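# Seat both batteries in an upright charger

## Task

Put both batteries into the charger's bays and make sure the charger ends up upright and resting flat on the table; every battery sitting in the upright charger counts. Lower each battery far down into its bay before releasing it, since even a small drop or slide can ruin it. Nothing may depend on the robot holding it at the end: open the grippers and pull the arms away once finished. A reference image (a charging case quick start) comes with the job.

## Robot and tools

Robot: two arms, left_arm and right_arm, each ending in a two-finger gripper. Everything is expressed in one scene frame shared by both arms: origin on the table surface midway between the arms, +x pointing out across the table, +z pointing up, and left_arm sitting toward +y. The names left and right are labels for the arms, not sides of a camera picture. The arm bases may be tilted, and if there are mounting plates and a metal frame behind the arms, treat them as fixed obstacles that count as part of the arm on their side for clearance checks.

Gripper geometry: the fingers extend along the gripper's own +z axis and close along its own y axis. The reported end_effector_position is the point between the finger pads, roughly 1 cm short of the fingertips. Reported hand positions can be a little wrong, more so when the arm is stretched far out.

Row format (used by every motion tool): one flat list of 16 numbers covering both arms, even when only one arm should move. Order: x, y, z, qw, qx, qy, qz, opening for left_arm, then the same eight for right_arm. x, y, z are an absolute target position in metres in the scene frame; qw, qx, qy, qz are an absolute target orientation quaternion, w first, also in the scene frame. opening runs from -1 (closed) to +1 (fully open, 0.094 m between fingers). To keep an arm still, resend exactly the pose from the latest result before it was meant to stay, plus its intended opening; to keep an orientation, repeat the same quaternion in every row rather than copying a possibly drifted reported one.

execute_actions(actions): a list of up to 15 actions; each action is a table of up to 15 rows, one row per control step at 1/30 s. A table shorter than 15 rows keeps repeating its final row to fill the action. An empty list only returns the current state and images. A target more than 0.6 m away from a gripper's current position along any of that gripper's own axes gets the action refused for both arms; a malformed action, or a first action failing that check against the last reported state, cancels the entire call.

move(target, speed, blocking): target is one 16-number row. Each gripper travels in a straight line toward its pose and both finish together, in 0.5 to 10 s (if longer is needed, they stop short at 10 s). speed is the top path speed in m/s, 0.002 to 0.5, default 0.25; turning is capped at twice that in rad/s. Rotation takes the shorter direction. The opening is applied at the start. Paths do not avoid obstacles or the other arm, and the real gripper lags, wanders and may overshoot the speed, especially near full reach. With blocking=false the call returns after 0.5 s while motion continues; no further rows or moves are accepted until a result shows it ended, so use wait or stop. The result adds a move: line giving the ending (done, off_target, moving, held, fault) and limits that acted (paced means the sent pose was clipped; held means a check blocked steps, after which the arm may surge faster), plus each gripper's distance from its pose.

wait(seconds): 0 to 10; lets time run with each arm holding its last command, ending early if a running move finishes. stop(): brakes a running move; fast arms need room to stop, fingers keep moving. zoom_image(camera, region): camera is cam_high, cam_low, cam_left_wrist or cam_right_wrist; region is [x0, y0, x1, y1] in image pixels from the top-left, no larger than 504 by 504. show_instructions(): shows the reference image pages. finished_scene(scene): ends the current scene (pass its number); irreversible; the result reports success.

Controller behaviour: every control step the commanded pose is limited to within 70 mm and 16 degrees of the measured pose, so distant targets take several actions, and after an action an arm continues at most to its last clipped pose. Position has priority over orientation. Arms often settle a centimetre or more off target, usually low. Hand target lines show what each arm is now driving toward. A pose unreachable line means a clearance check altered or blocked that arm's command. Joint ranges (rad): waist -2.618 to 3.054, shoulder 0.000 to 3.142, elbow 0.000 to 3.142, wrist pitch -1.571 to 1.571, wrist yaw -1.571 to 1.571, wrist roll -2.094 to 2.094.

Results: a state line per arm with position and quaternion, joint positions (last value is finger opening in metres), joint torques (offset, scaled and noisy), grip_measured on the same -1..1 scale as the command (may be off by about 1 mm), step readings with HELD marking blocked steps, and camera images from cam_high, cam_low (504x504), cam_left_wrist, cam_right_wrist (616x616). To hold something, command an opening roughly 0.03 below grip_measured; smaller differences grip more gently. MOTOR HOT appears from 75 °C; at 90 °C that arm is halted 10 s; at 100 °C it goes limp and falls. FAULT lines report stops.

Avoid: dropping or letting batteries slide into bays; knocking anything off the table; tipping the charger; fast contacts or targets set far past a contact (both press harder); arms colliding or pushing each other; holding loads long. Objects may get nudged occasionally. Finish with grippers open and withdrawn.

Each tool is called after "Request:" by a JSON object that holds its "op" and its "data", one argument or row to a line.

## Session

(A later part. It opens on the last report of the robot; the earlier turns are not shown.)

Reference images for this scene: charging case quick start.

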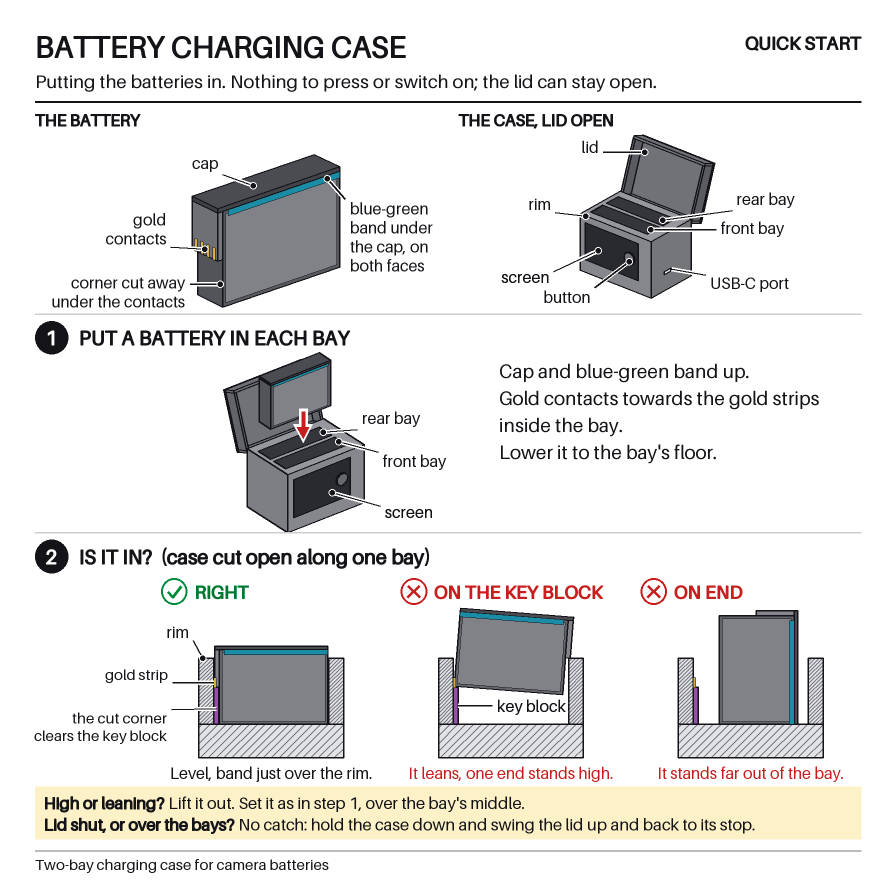

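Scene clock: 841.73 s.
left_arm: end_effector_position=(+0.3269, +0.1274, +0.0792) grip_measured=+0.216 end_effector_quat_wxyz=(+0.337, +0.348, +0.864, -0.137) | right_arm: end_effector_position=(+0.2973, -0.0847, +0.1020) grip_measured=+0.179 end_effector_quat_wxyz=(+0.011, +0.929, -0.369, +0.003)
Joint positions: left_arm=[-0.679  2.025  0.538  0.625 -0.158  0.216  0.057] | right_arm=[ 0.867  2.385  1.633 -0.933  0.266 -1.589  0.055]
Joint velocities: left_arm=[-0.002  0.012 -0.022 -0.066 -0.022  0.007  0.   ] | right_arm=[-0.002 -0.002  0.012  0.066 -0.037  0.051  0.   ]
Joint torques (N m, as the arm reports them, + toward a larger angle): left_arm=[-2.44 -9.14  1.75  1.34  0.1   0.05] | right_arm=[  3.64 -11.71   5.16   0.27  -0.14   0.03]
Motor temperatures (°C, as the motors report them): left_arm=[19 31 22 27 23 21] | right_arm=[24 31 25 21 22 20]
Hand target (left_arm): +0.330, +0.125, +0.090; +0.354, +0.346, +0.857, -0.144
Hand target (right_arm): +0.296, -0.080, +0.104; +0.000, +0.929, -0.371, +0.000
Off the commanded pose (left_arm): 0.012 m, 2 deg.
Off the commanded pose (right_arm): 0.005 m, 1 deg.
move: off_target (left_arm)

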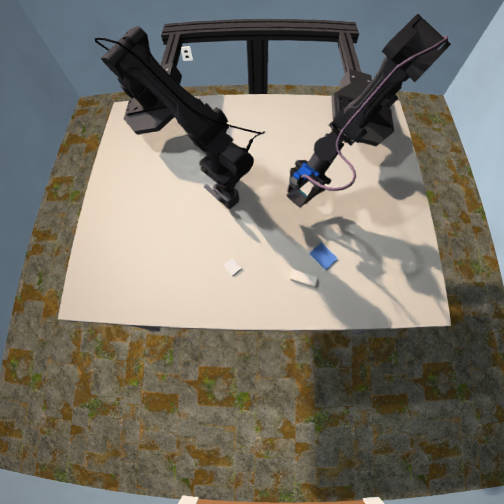

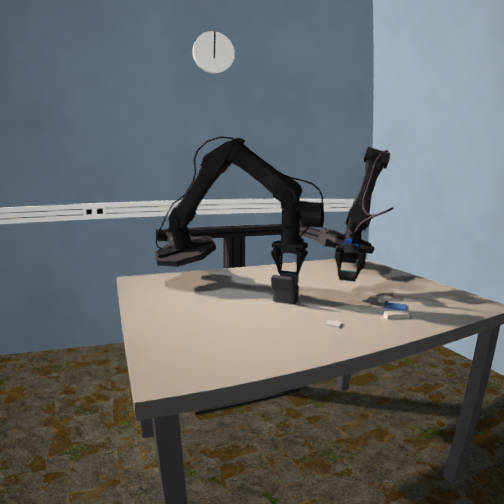

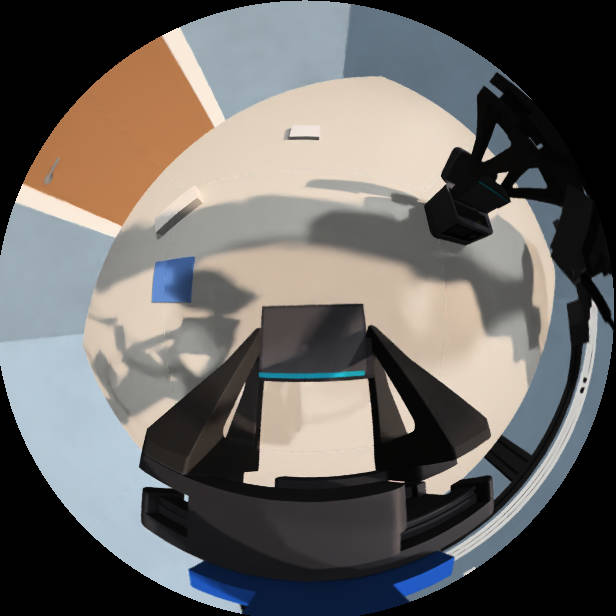

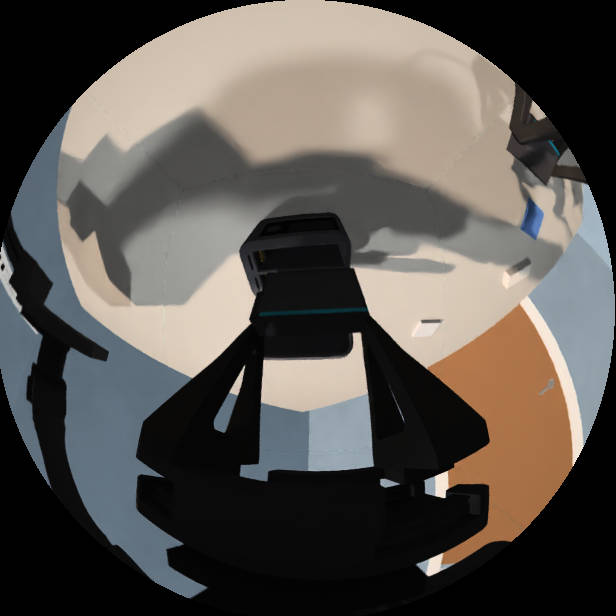

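Request:
{"op": "move", "data": {
  "target": [0.33,0.125,0.09,0.355,0.346,0.857,-0.144,0.18, 0.297,-0.091,0.100,0,0.9285,-0.3714,0,0.16],
  "speed": 0.015
}}

Request:
{"op": "zoom_image", "data": {
  "camera": "cam_right_wrist",
  "region": [210,180,410,350]
}}

Scene clock: 850.83 s.
left_arm: end_effector_position=(+0.3269, +0.1274, +0.0792) grip_measured=+0.216 end_effector_quat_wxyz=(+0.337, +0.348, +0.864, -0.137) | right_arm: end_effector_position=(+0.2937, -0.0911, +0.0942) grip_measured=+0.179 end_effector_quat_wxyz=(+0.015, +0.929, -0.369, +0.001)
Joint positions: left_arm=[-0.679  2.025  0.538  0.625 -0.158  0.216  0.057] | right_arm=[ 0.857  2.378  1.591 -0.904  0.267 -1.597  0.055]
Joint velocities: left_arm=[-0.017 -0.017 -0.012 -0.022  0.081  0.022  0.001] | right_arm=[-0.007 -0.002 -0.002 -0.037  0.007 -0.022  0.   ]
Joint torques (N m, as the arm reports them, + toward a larger angle): left_arm=[-2.32 -9.17  1.77  1.38  0.09  0.06] | right_arm=[  2.48 -13.04   4.24   0.29  -0.12  -0.11]
Motor temperatures (°C, as the motors report them): left_arm=[19 31 22 27 23 21] | right_arm=[24 32 25 21 22 20]
Hand target (left_arm): +0.330, +0.125, +0.090; +0.355, +0.346, +0.857, -0.144
Hand target (right_arm): +0.297, -0.091, +0.100; +0.000, +0.928, -0.371, +0.000
Off the commanded pose (left_arm): 0.012 m, 2 deg.
Off the commanded pose (right_arm): 0.007 m, 2 deg.
move: off_target (left_arm)

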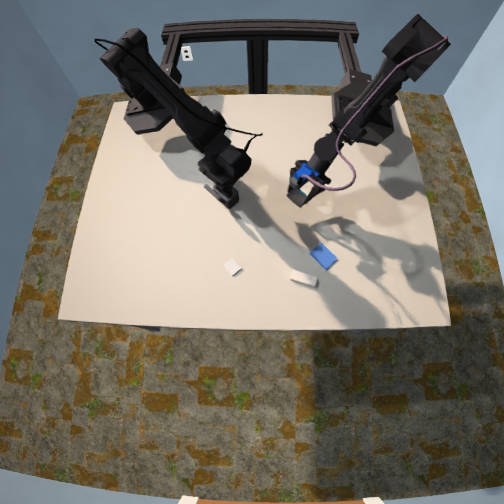

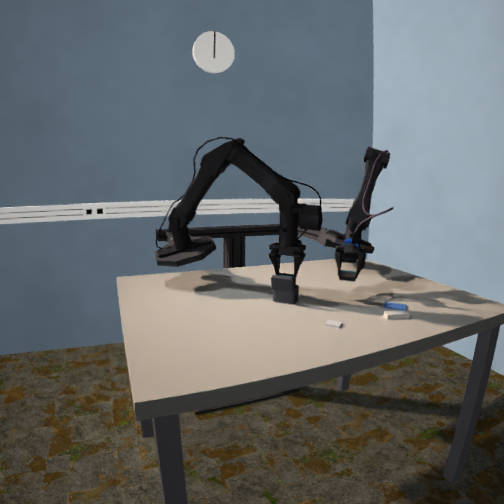

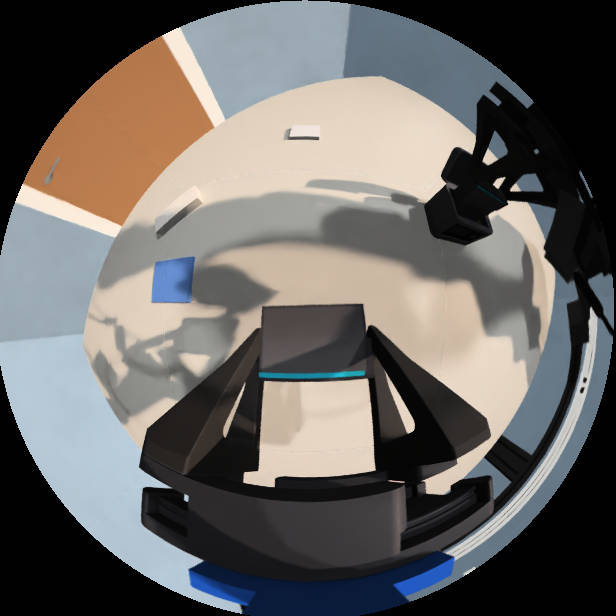

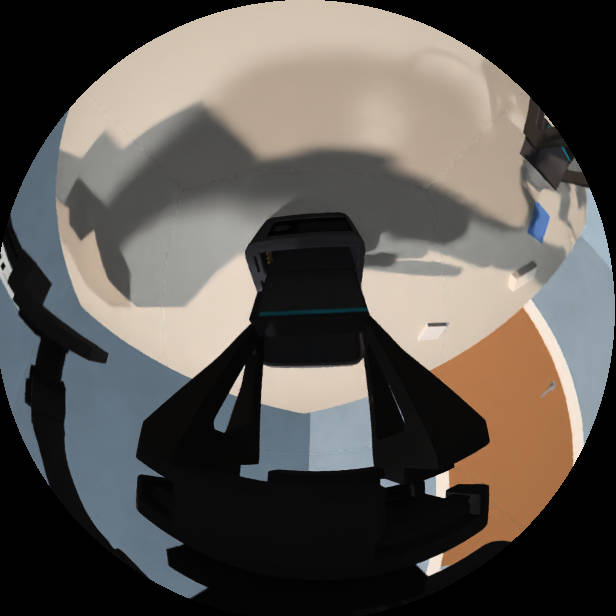

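Region (210, 180, 410, 350) of cam_right_wrist's 616x616 image, scaled by 2.520, with more detail than that image has; it fills the top 428 rows of this view, and the rest is white.

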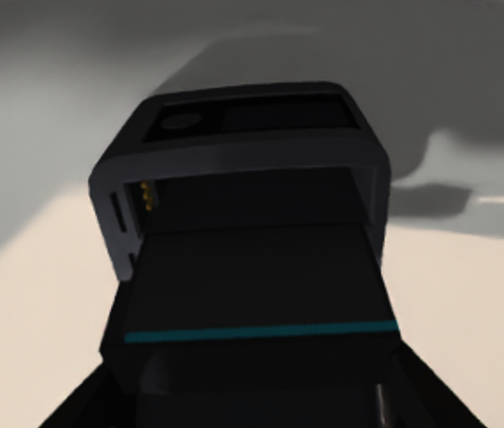

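Request:
{"op": "zoom_image", "data": {
  "camera": "cam_right_wrist",
  "region": [240,230,380,310]
}}

Region (240, 230, 380, 310) of cam_right_wrist's 616x616 image, scaled by 3.600, with more detail than that image has; it fills the top 288 rows of this view, and the rest is white.

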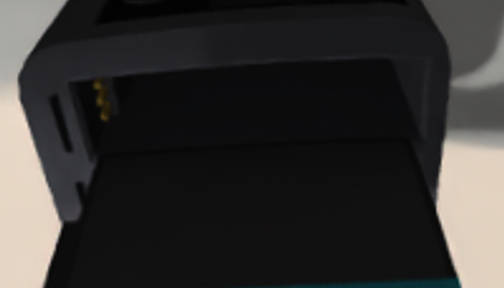

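Request:
{"op": "move", "data": {
  "target": [0.33,0.125,0.09,0.355,0.346,0.857,-0.144,0.18, 0.301,-0.093,0.103,0,0.9285,-0.3714,0,0.16],
  "speed": 0.01
}}

Request:
{"op": "zoom_image", "data": {
  "camera": "cam_right_wrist",
  "region": [240,230,380,310]
}}

Scene clock: 859.20 s.
left_arm: end_effector_position=(+0.3269, +0.1274, +0.0792) grip_measured=+0.216 end_effector_quat_wxyz=(+0.337, +0.348, +0.864, -0.137) | right_arm: end_effector_position=(+0.2956, -0.0931, +0.0934) grip_measured=+0.179 end_effector_quat_wxyz=(+0.014, +0.930, -0.368, -0.000)
Joint positions: left_arm=[-0.679  2.025  0.538  0.625 -0.158  0.216  0.057] | right_arm=[ 0.849  2.378  1.591 -0.903  0.265 -1.607  0.055]
Joint velocities: left_arm=[ 0.002 -0.007 -0.002  0.007 -0.066 -0.051 -0.   ] | right_arm=[-0.012  0.012  0.017 -0.007 -0.037 -0.037  0.001]
Joint torques (N m, as the arm reports them, + toward a larger angle): left_arm=[-2.31 -9.18  1.81  1.35  0.11  0.08] | right_arm=[  2.54 -13.19   5.74   0.15  -0.1   -0.06]
Motor temperatures (°C, as the motors report them): left_arm=[19 31 22 27 23 21] | right_arm=[24 32 24 21 22 20]
Hand target (left_arm): +0.330, +0.125, +0.090; +0.355, +0.346, +0.857, -0.144
Hand target (right_arm): +0.301, -0.093, +0.103; -0.000, +0.928, -0.371, +0.000
Off the commanded pose (left_arm): 0.012 m, 2 deg.
Off the commanded pose (right_arm): 0.011 m, 2 deg.
move: off_target (left_arm, right_arm)

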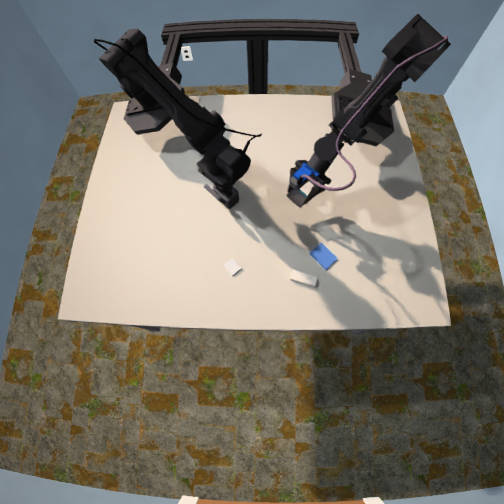

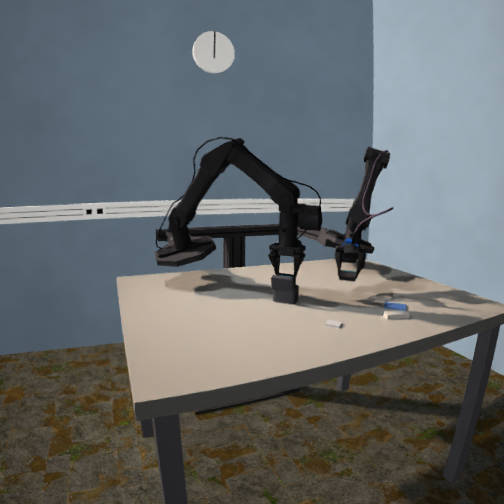

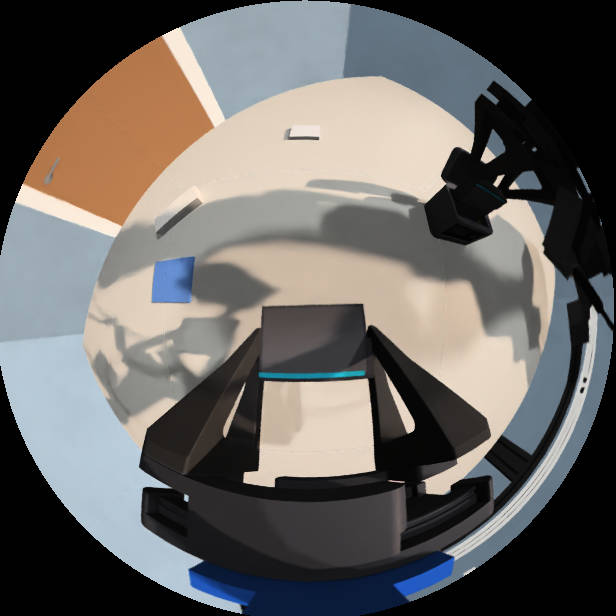

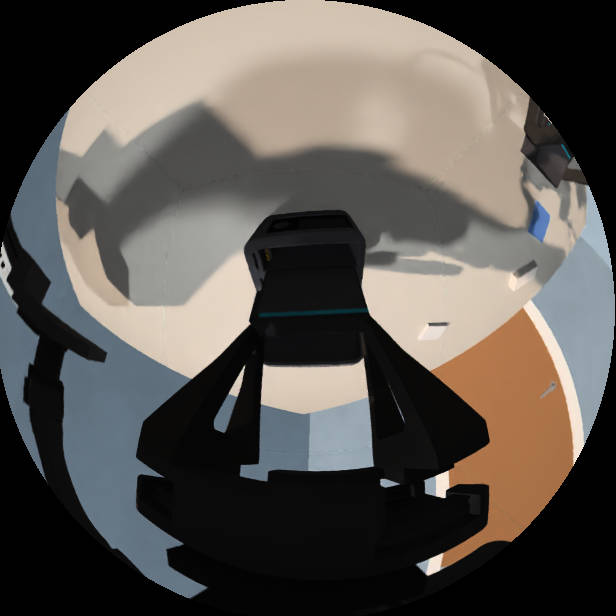

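Region (240, 230, 380, 310) of cam_right_wrist's 616x616 image, scaled by 3.600, with more detail than that image has; it fills the top 288 rows of this view, and the rest is white.

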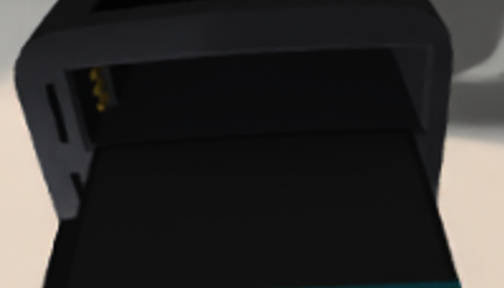

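Request:
{"op": "move", "data": {
  "target": [0.33,0.125,0.09,0.355,0.346,0.857,-0.144,0.18, 0.3035,-0.0955,0.103,0,0.9285,-0.3714,0,0.16],
  "speed": 0.01
}}

Request:
{"op": "zoom_image", "data": {
  "camera": "cam_right_wrist",
  "region": [240,230,380,310]
}}

Scene clock: 865.37 s.
left_arm: end_effector_position=(+0.3269, +0.1274, +0.0792) grip_measured=+0.216 end_effector_quat_wxyz=(+0.337, +0.348, +0.864, -0.137) | right_arm: end_effector_position=(+0.2963, -0.0936, +0.0935) grip_measured=+0.179 end_effector_quat_wxyz=(+0.012, +0.930, -0.367, -0.005)
Joint positions: left_arm=[-0.679  2.025  0.538  0.626 -0.158  0.216  0.057] | right_arm=[ 0.843  2.376  1.591 -0.902  0.256 -1.616  0.055]
Joint velocities: left_arm=[-0.012 -0.027  0.007  0.066 -0.022  0.051  0.001] | right_arm=[-0.012  0.007  0.002 -0.007 -0.007 -0.022 -0.   ]
Joint torques (N m, as the arm reports them, + toward a larger angle): left_arm=[-2.27 -9.22  1.85  1.35  0.09  0.07] | right_arm=[  2.28 -13.09   5.68   0.11   0.    -0.06]
Motor temperatures (°C, as the motors report them): left_arm=[19 31 22 27 23 21] | right_arm=[24 33 24 21 22 20]
Hand target (left_arm): +0.330, +0.125, +0.090; +0.355, +0.346, +0.857, -0.144
Hand target (right_arm): +0.303, -0.095, +0.103; -0.000, +0.928, -0.371, -0.000
Off the commanded pose (left_arm): 0.011 m, 2 deg.
Off the commanded pose (right_arm): 0.012 m, 2 deg.
move: off_target (left_arm, right_arm)

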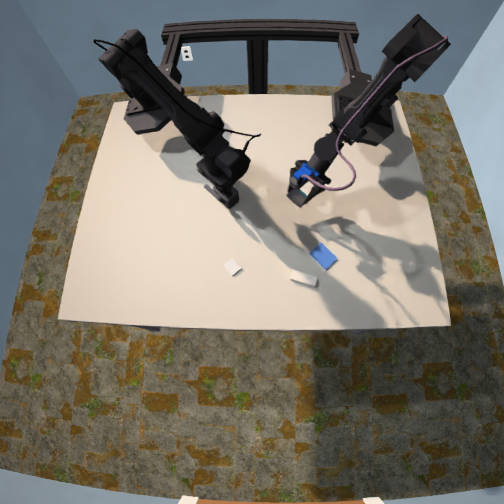

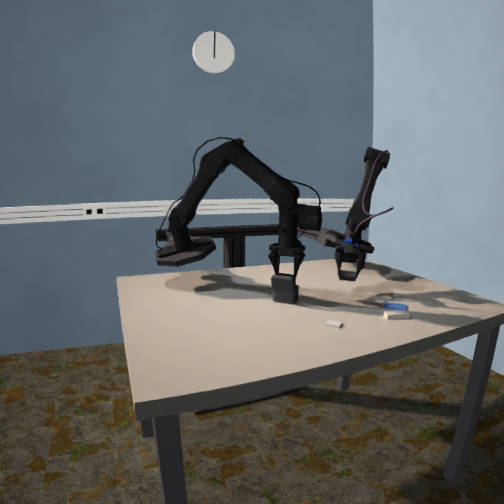

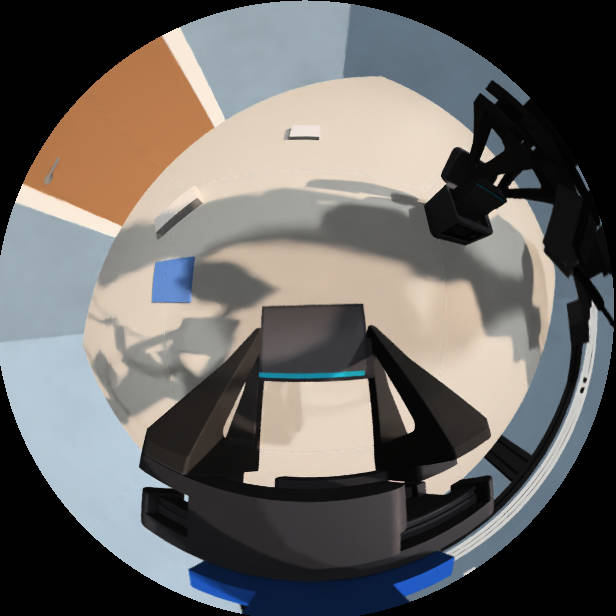

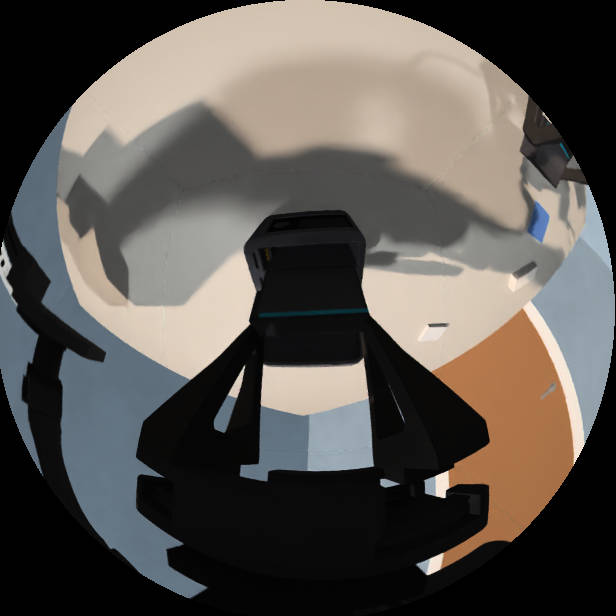

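Region (240, 230, 380, 310) of cam_right_wrist's 616x616 image, scaled by 3.600, with more detail than that image has; it fills the top 288 rows of this view, and the rest is white.

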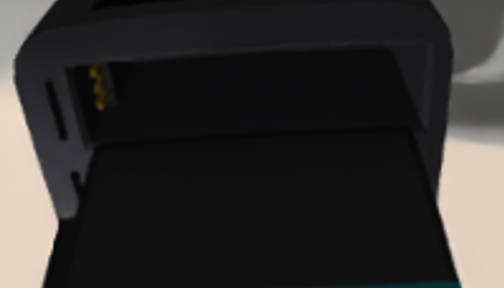

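Request:
{"op": "move", "data": {
  "target": [0.33,0.125,0.09,0.355,0.346,0.857,-0.144,0.18, 0.299,-0.092,0.092,0,0.9285,-0.3714,0,0.16],
  "speed": 0.01
}}

Request:
{"op": "zoom_image", "data": {
  "camera": "cam_right_wrist",
  "region": [240,230,380,310]
}}

Scene clock: 873.70 s.
left_arm: end_effector_position=(+0.3269, +0.1274, +0.0792) grip_measured=+0.216 end_effector_quat_wxyz=(+0.337, +0.348, +0.864, -0.137) | right_arm: end_effector_position=(+0.2965, -0.0934, +0.0934) grip_measured=+0.179 end_effector_quat_wxyz=(+0.011, +0.930, -0.367, -0.004)
Joint positions: left_arm=[-0.679  2.025  0.538  0.625 -0.158  0.216  0.057] | right_arm=[ 0.843  2.376  1.591 -0.901  0.256 -1.617  0.055]
Joint velocities: left_arm=[ 0.012 -0.017  0.007  0.066 -0.022 -0.007  0.001] | right_arm=[-0.022  0.002  0.002 -0.007 -0.066 -0.037  0.001]
Joint torques (N m, as the arm reports them, + toward a larger angle): left_arm=[-2.27 -9.12  1.79  1.37  0.07  0.05] | right_arm=[  2.89 -11.6    3.68   0.44   0.02  -0.02]
Motor temperatures (°C, as the motors report them): left_arm=[19 31 22 28 23 21] | right_arm=[24 33 24 21 22 20]
Hand target (left_arm): +0.330, +0.125, +0.090; +0.355, +0.346, +0.857, -0.144
Hand target (right_arm): +0.299, -0.092, +0.092; +0.001, +0.929, -0.371, -0.000
Off the commanded pose (left_arm): 0.012 m, 2 deg.
Off the commanded pose (right_arm): 0.003 m, 2 deg.
move: off_target (left_arm)

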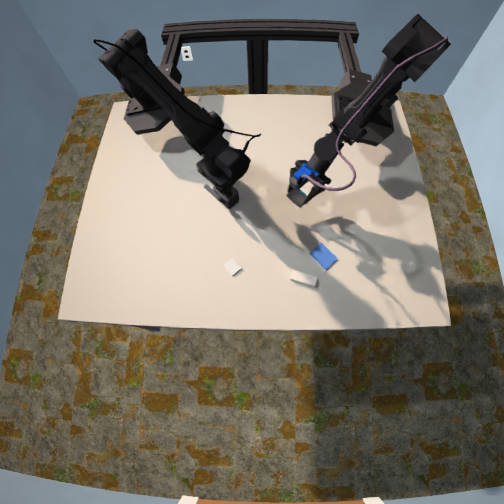

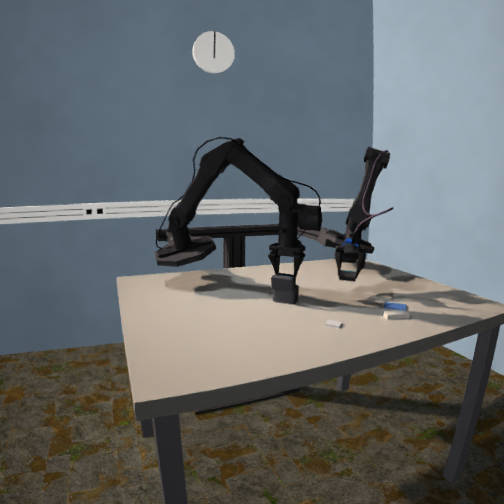

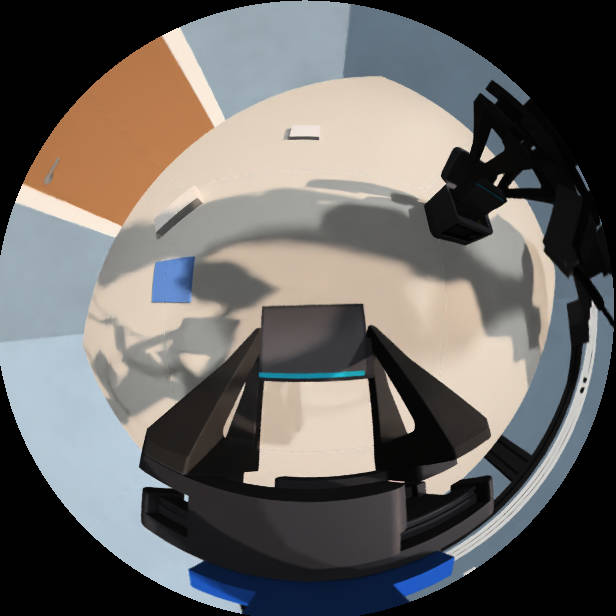

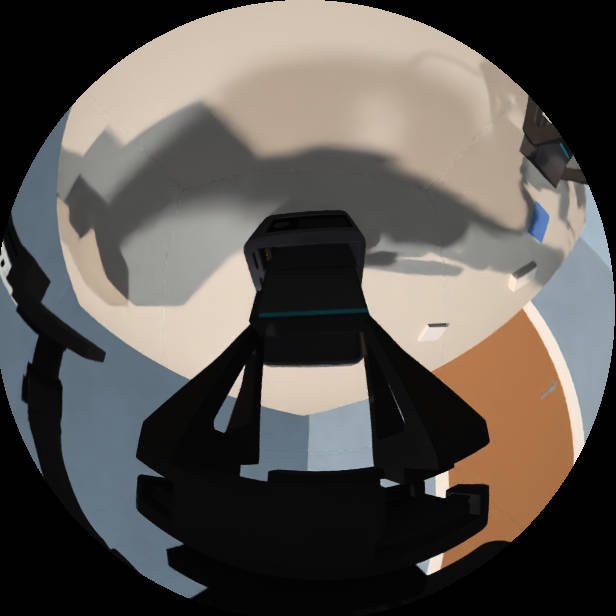

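Region (240, 230, 380, 310) of cam_right_wrist's 616x616 image, scaled by 3.600, with more detail than that image has; it fills the top 288 rows of this view, and the rest is white.

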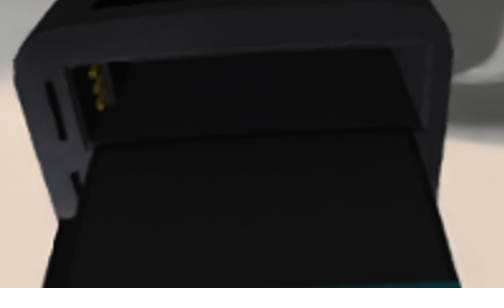

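Request:
{"op": "move", "data": {
  "target": [0.33,0.125,0.09,0.355,0.346,0.857,-0.144,0.18, 0.3035,-0.0955,0.113,0,0.9285,-0.3714,0,0.16],
  "speed": 0.02
}}

Request:
{"op": "zoom_image", "data": {
  "camera": "cam_right_wrist",
  "region": [240,230,380,310]
}}

Scene clock: 878.67 s.
left_arm: end_effector_position=(+0.3269, +0.1274, +0.0792) grip_measured=+0.216 end_effector_quat_wxyz=(+0.337, +0.348, +0.864, -0.137) | right_arm: end_effector_position=(+0.2959, -0.0949, +0.0952) grip_measured=+0.179 end_effector_quat_wxyz=(+0.013, +0.930, -0.367, -0.005)
Joint positions: left_arm=[-0.679  2.025  0.538  0.625 -0.158  0.216  0.057] | right_arm=[ 0.843  2.372  1.591 -0.909  0.256 -1.617  0.055]
Joint velocities: left_arm=[-0.002  0.002  0.017  0.037  0.022  0.051  0.   ] | right_arm=[-0.012 -0.007  0.007 -0.022 -0.081  0.007 -0.   ]
Joint torques (N m, as the arm reports them, + toward a larger angle): left_arm=[-2.27 -9.04  1.85  1.34  0.09  0.07] | right_arm=[  2.91 -13.95   7.34  -0.15   0.    -0.04]
Motor temperatures (°C, as the motors report them): left_arm=[19 31 22 28 23 21] | right_arm=[24 33 24 21 22 20]
Hand target (left_arm): +0.330, +0.125, +0.090; +0.355, +0.346, +0.857, -0.144
Hand target (right_arm): +0.303, -0.095, +0.112; -0.000, +0.928, -0.371, +0.000
Off the commanded pose (left_arm): 0.012 m, 2 deg.
Off the commanded pose (right_arm): 0.019 m, 2 deg.
move: off_target (left_arm, right_arm)

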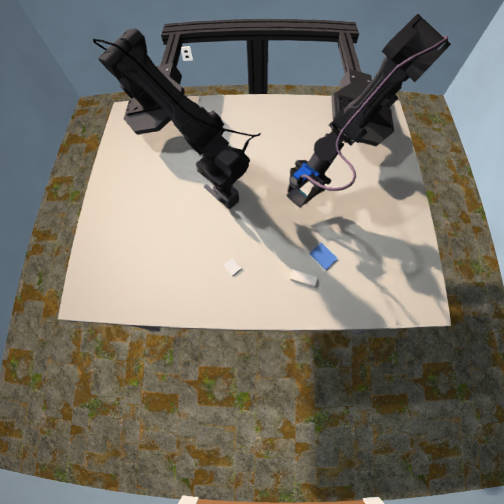

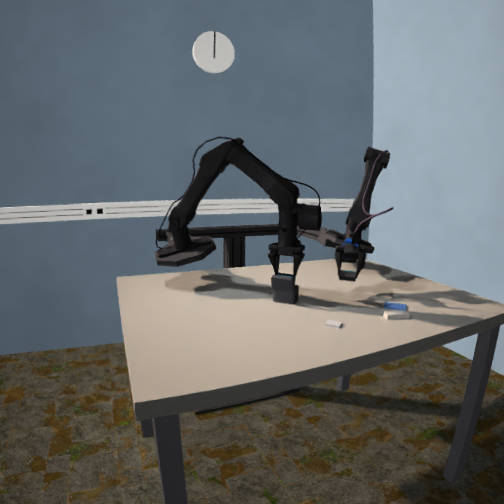

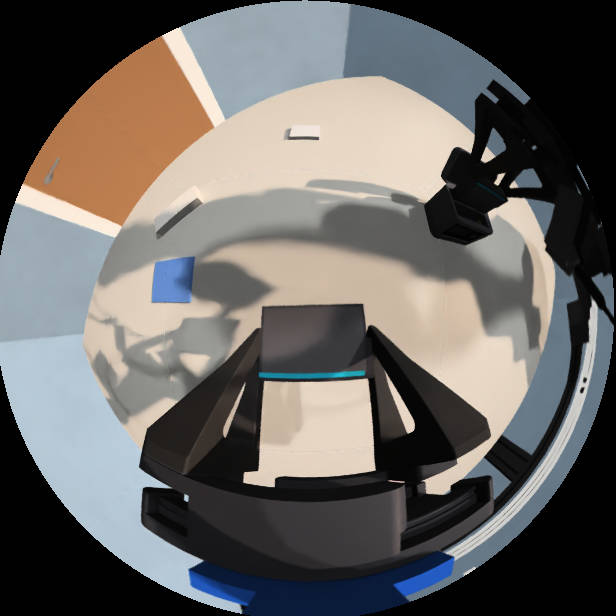

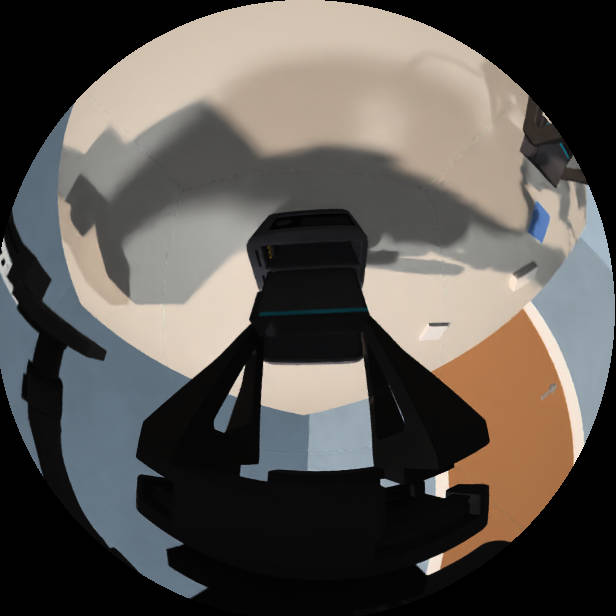

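Region (240, 230, 380, 310) of cam_right_wrist's 616x616 image, scaled by 3.600, with more detail than that image has; it fills the top 288 rows of this view, and the rest is white.

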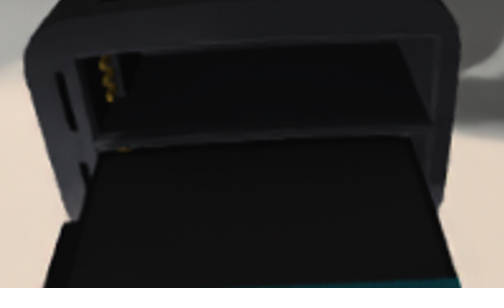

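Request:
{"op": "execute_actions", "data": {
  "actions": []
}}

Scene clock: 892.30 s.
left_arm: end_effector_position=(+0.3269, +0.1274, +0.0792) grip_measured=+0.216 end_effector_quat_wxyz=(+0.337, +0.348, +0.864, -0.137) | right_arm: end_effector_position=(+0.2957, -0.0951, +0.0952) grip_measured=+0.179 end_effector_quat_wxyz=(+0.014, +0.930, -0.366, -0.005)
Joint positions: left_arm=[-0.679  2.025  0.538  0.625 -0.158  0.216  0.057] | right_arm=[ 0.843  2.372  1.591 -0.911  0.256 -1.617  0.055]
Joint velocities: left_arm=[-0.002 -0.002 -0.007 -0.022 -0.007 -0.037 -0.   ] | right_arm=[-0.002 -0.002 -0.002  0.066 -0.066  0.081 -0.001]
Joint torques (N m, as the arm reports them, + toward a larger angle): left_arm=[-2.4  -9.11  1.81  1.33  0.09  0.08] | right_arm=[  2.92 -13.86   7.38  -0.14  -0.02  -0.04]
Motor temperatures (°C, as the motors report them): left_arm=[19 31 22 28 23 21] | right_arm=[24 34 25 21 22 20]
Hand target (left_arm): +0.330, +0.125, +0.090; +0.354, +0.346, +0.857, -0.144
Hand target (right_arm): +0.303, -0.095, +0.112; -0.000, +0.928, -0.371, +0.000
Off the commanded pose (left_arm): 0.012 m, 2 deg.
Off the commanded pose (right_arm): 0.019 m, 2 deg.

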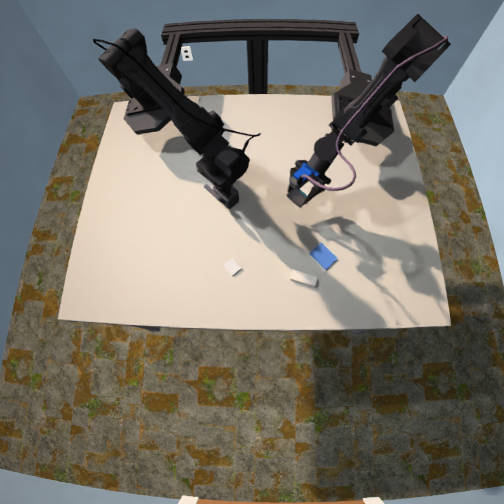

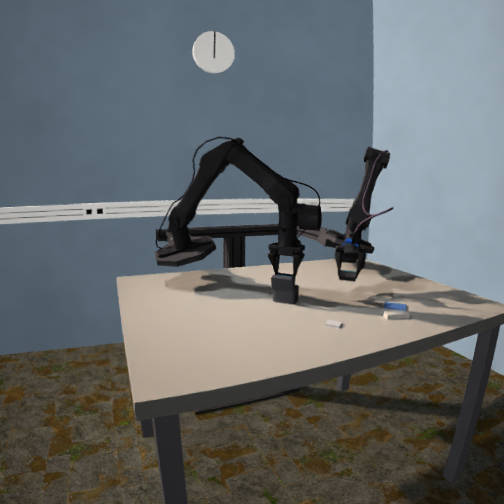

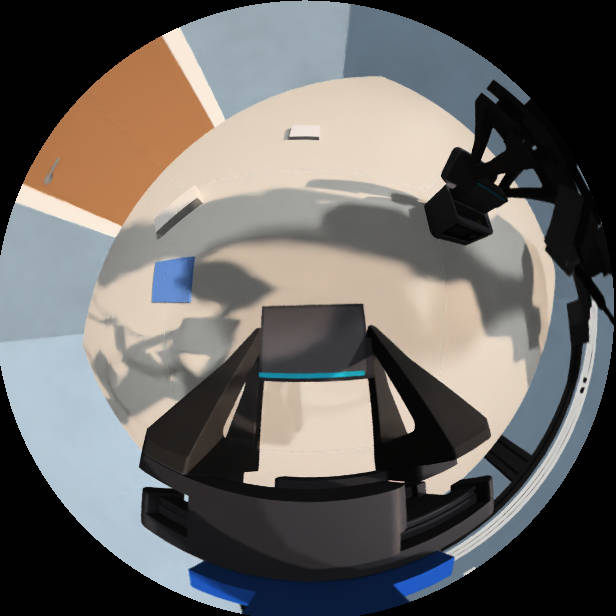

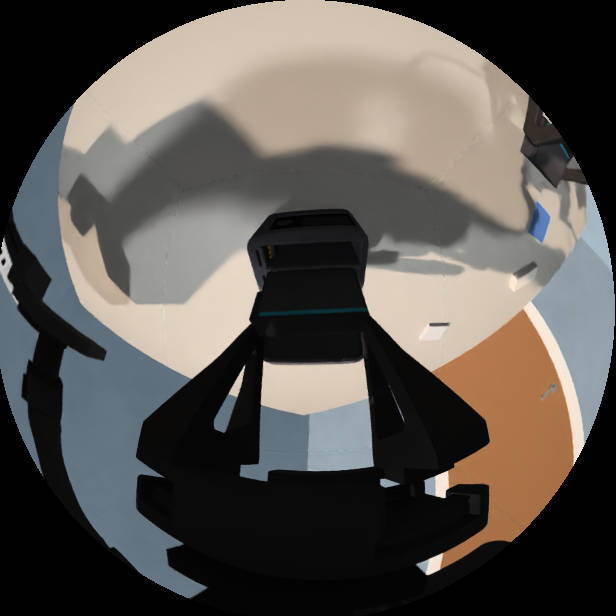

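Request:
{"op": "zoom_image", "data": {
  "camera": "cam_right_wrist",
  "region": [210, 180, 410, 350]
}}

Request:
{"op": "move", "data": {
  "target": [0.33,0.125,0.09,0.355,0.346,0.857,-0.144,0.18, 0.299,-0.093,0.088,0,0.9285,-0.3714,0,0.16],
  "speed": 0.015
}}

Request:
{"op": "zoom_image", "data": {
  "camera": "cam_right_wrist",
  "region": [210, 180, 410, 350]
}}

Region (210, 180, 410, 350) of cam_right_wrist's 616x616 image, scaled by 2.520, with more detail than that image has; it fills the top 428 rows of this view, and the rest is white.

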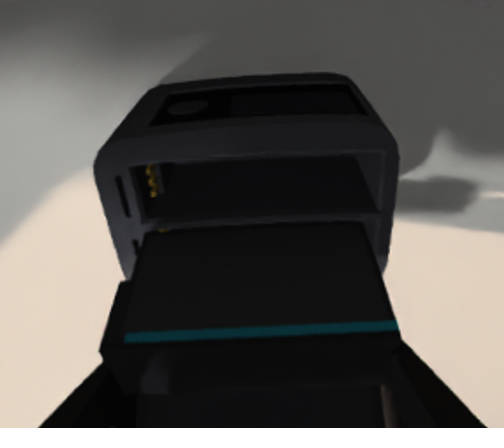

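Scene clock: 897.77 s.
left_arm: end_effector_position=(+0.3269, +0.1274, +0.0792) grip_measured=+0.216 end_effector_quat_wxyz=(+0.337, +0.348, +0.864, -0.137) | right_arm: end_effector_position=(+0.2985, -0.0931, +0.0926) grip_measured=+0.179 end_effector_quat_wxyz=(+0.007, +0.930, -0.369, +0.001)
Joint positions: left_arm=[-0.679  2.025  0.538  0.625 -0.158  0.216  0.057] | right_arm=[ 0.843  2.372  1.579 -0.88   0.262 -1.617  0.055]
Joint velocities: left_arm=[ 0.012 -0.002  0.017  0.037 -0.037  0.037 -0.   ] | right_arm=[ 0.012 -0.002 -0.002  0.022  0.022 -0.051 -0.   ]
Joint torques (N m, as the arm reports them, + toward a larger angle): left_arm=[-2.2  -9.03  1.72  1.32  0.09  0.07] | right_arm=[  2.7  -10.87   3.95   0.45  -0.08  -0.07]
Motor temperatures (°C, as the motors report them): left_arm=[19 31 22 28 23 21] | right_arm=[24 34 25 21 22 20]
Hand target (left_arm): +0.330, +0.125, +0.090; +0.355, +0.346, +0.857, -0.144
Hand target (right_arm): +0.299, -0.093, +0.088; +0.000, +0.928, -0.371, +0.000
Off the commanded pose (left_arm): 0.012 m, 2 deg.
Off the commanded pose (right_arm): 0.005 m, 1 deg.
move: off_target (left_arm)

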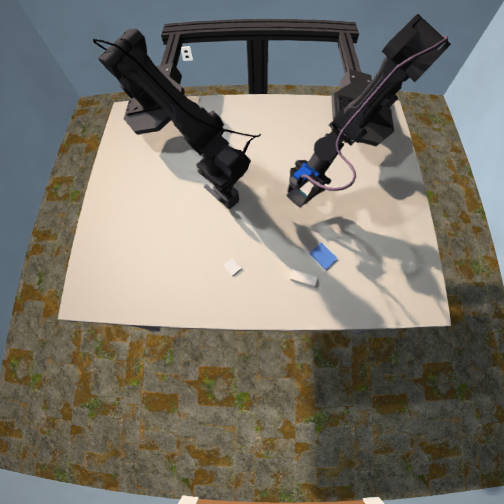

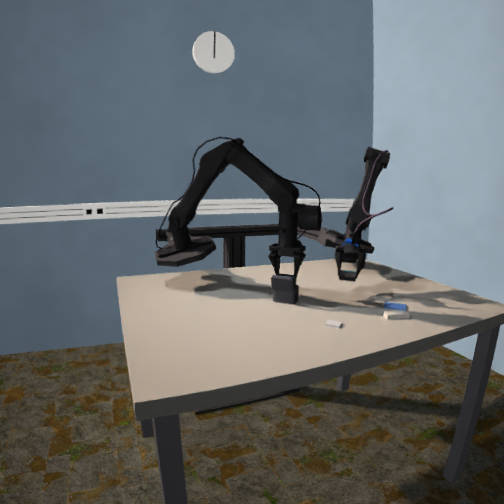

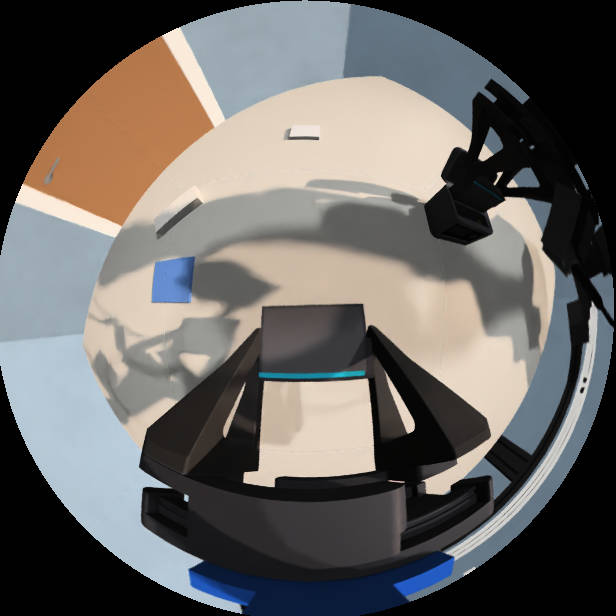

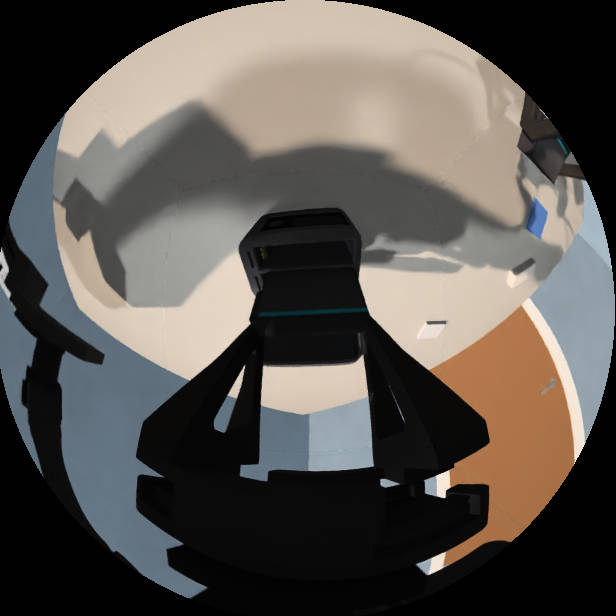

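Region (210, 180, 410, 350) of cam_right_wrist's 616x616 image, scaled by 2.520, with more detail than that image has; it fills the top 428 rows of this view, and the rest is white.

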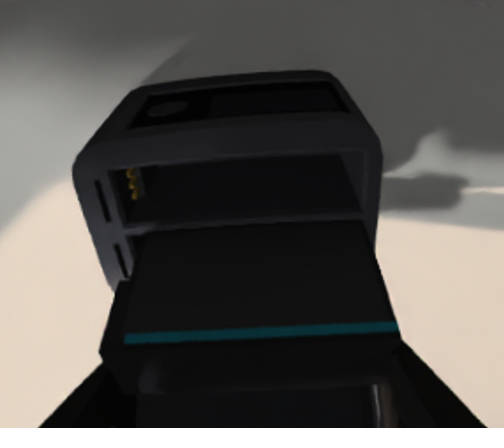

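Request:
{"op": "zoom_image", "data": {
  "camera": "cam_right_wrist",
  "region": [240, 230, 380, 310]
}}

Region (240, 230, 380, 310) of cam_right_wrist's 616x616 image, scaled by 3.600, with more detail than that image has; it fills the top 288 rows of this view, and the rest is white.

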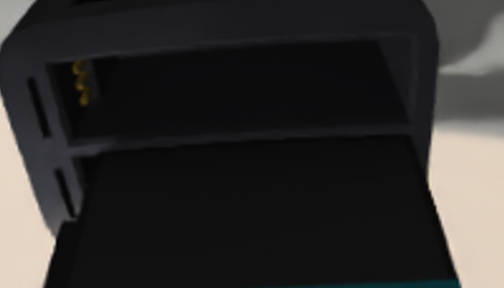

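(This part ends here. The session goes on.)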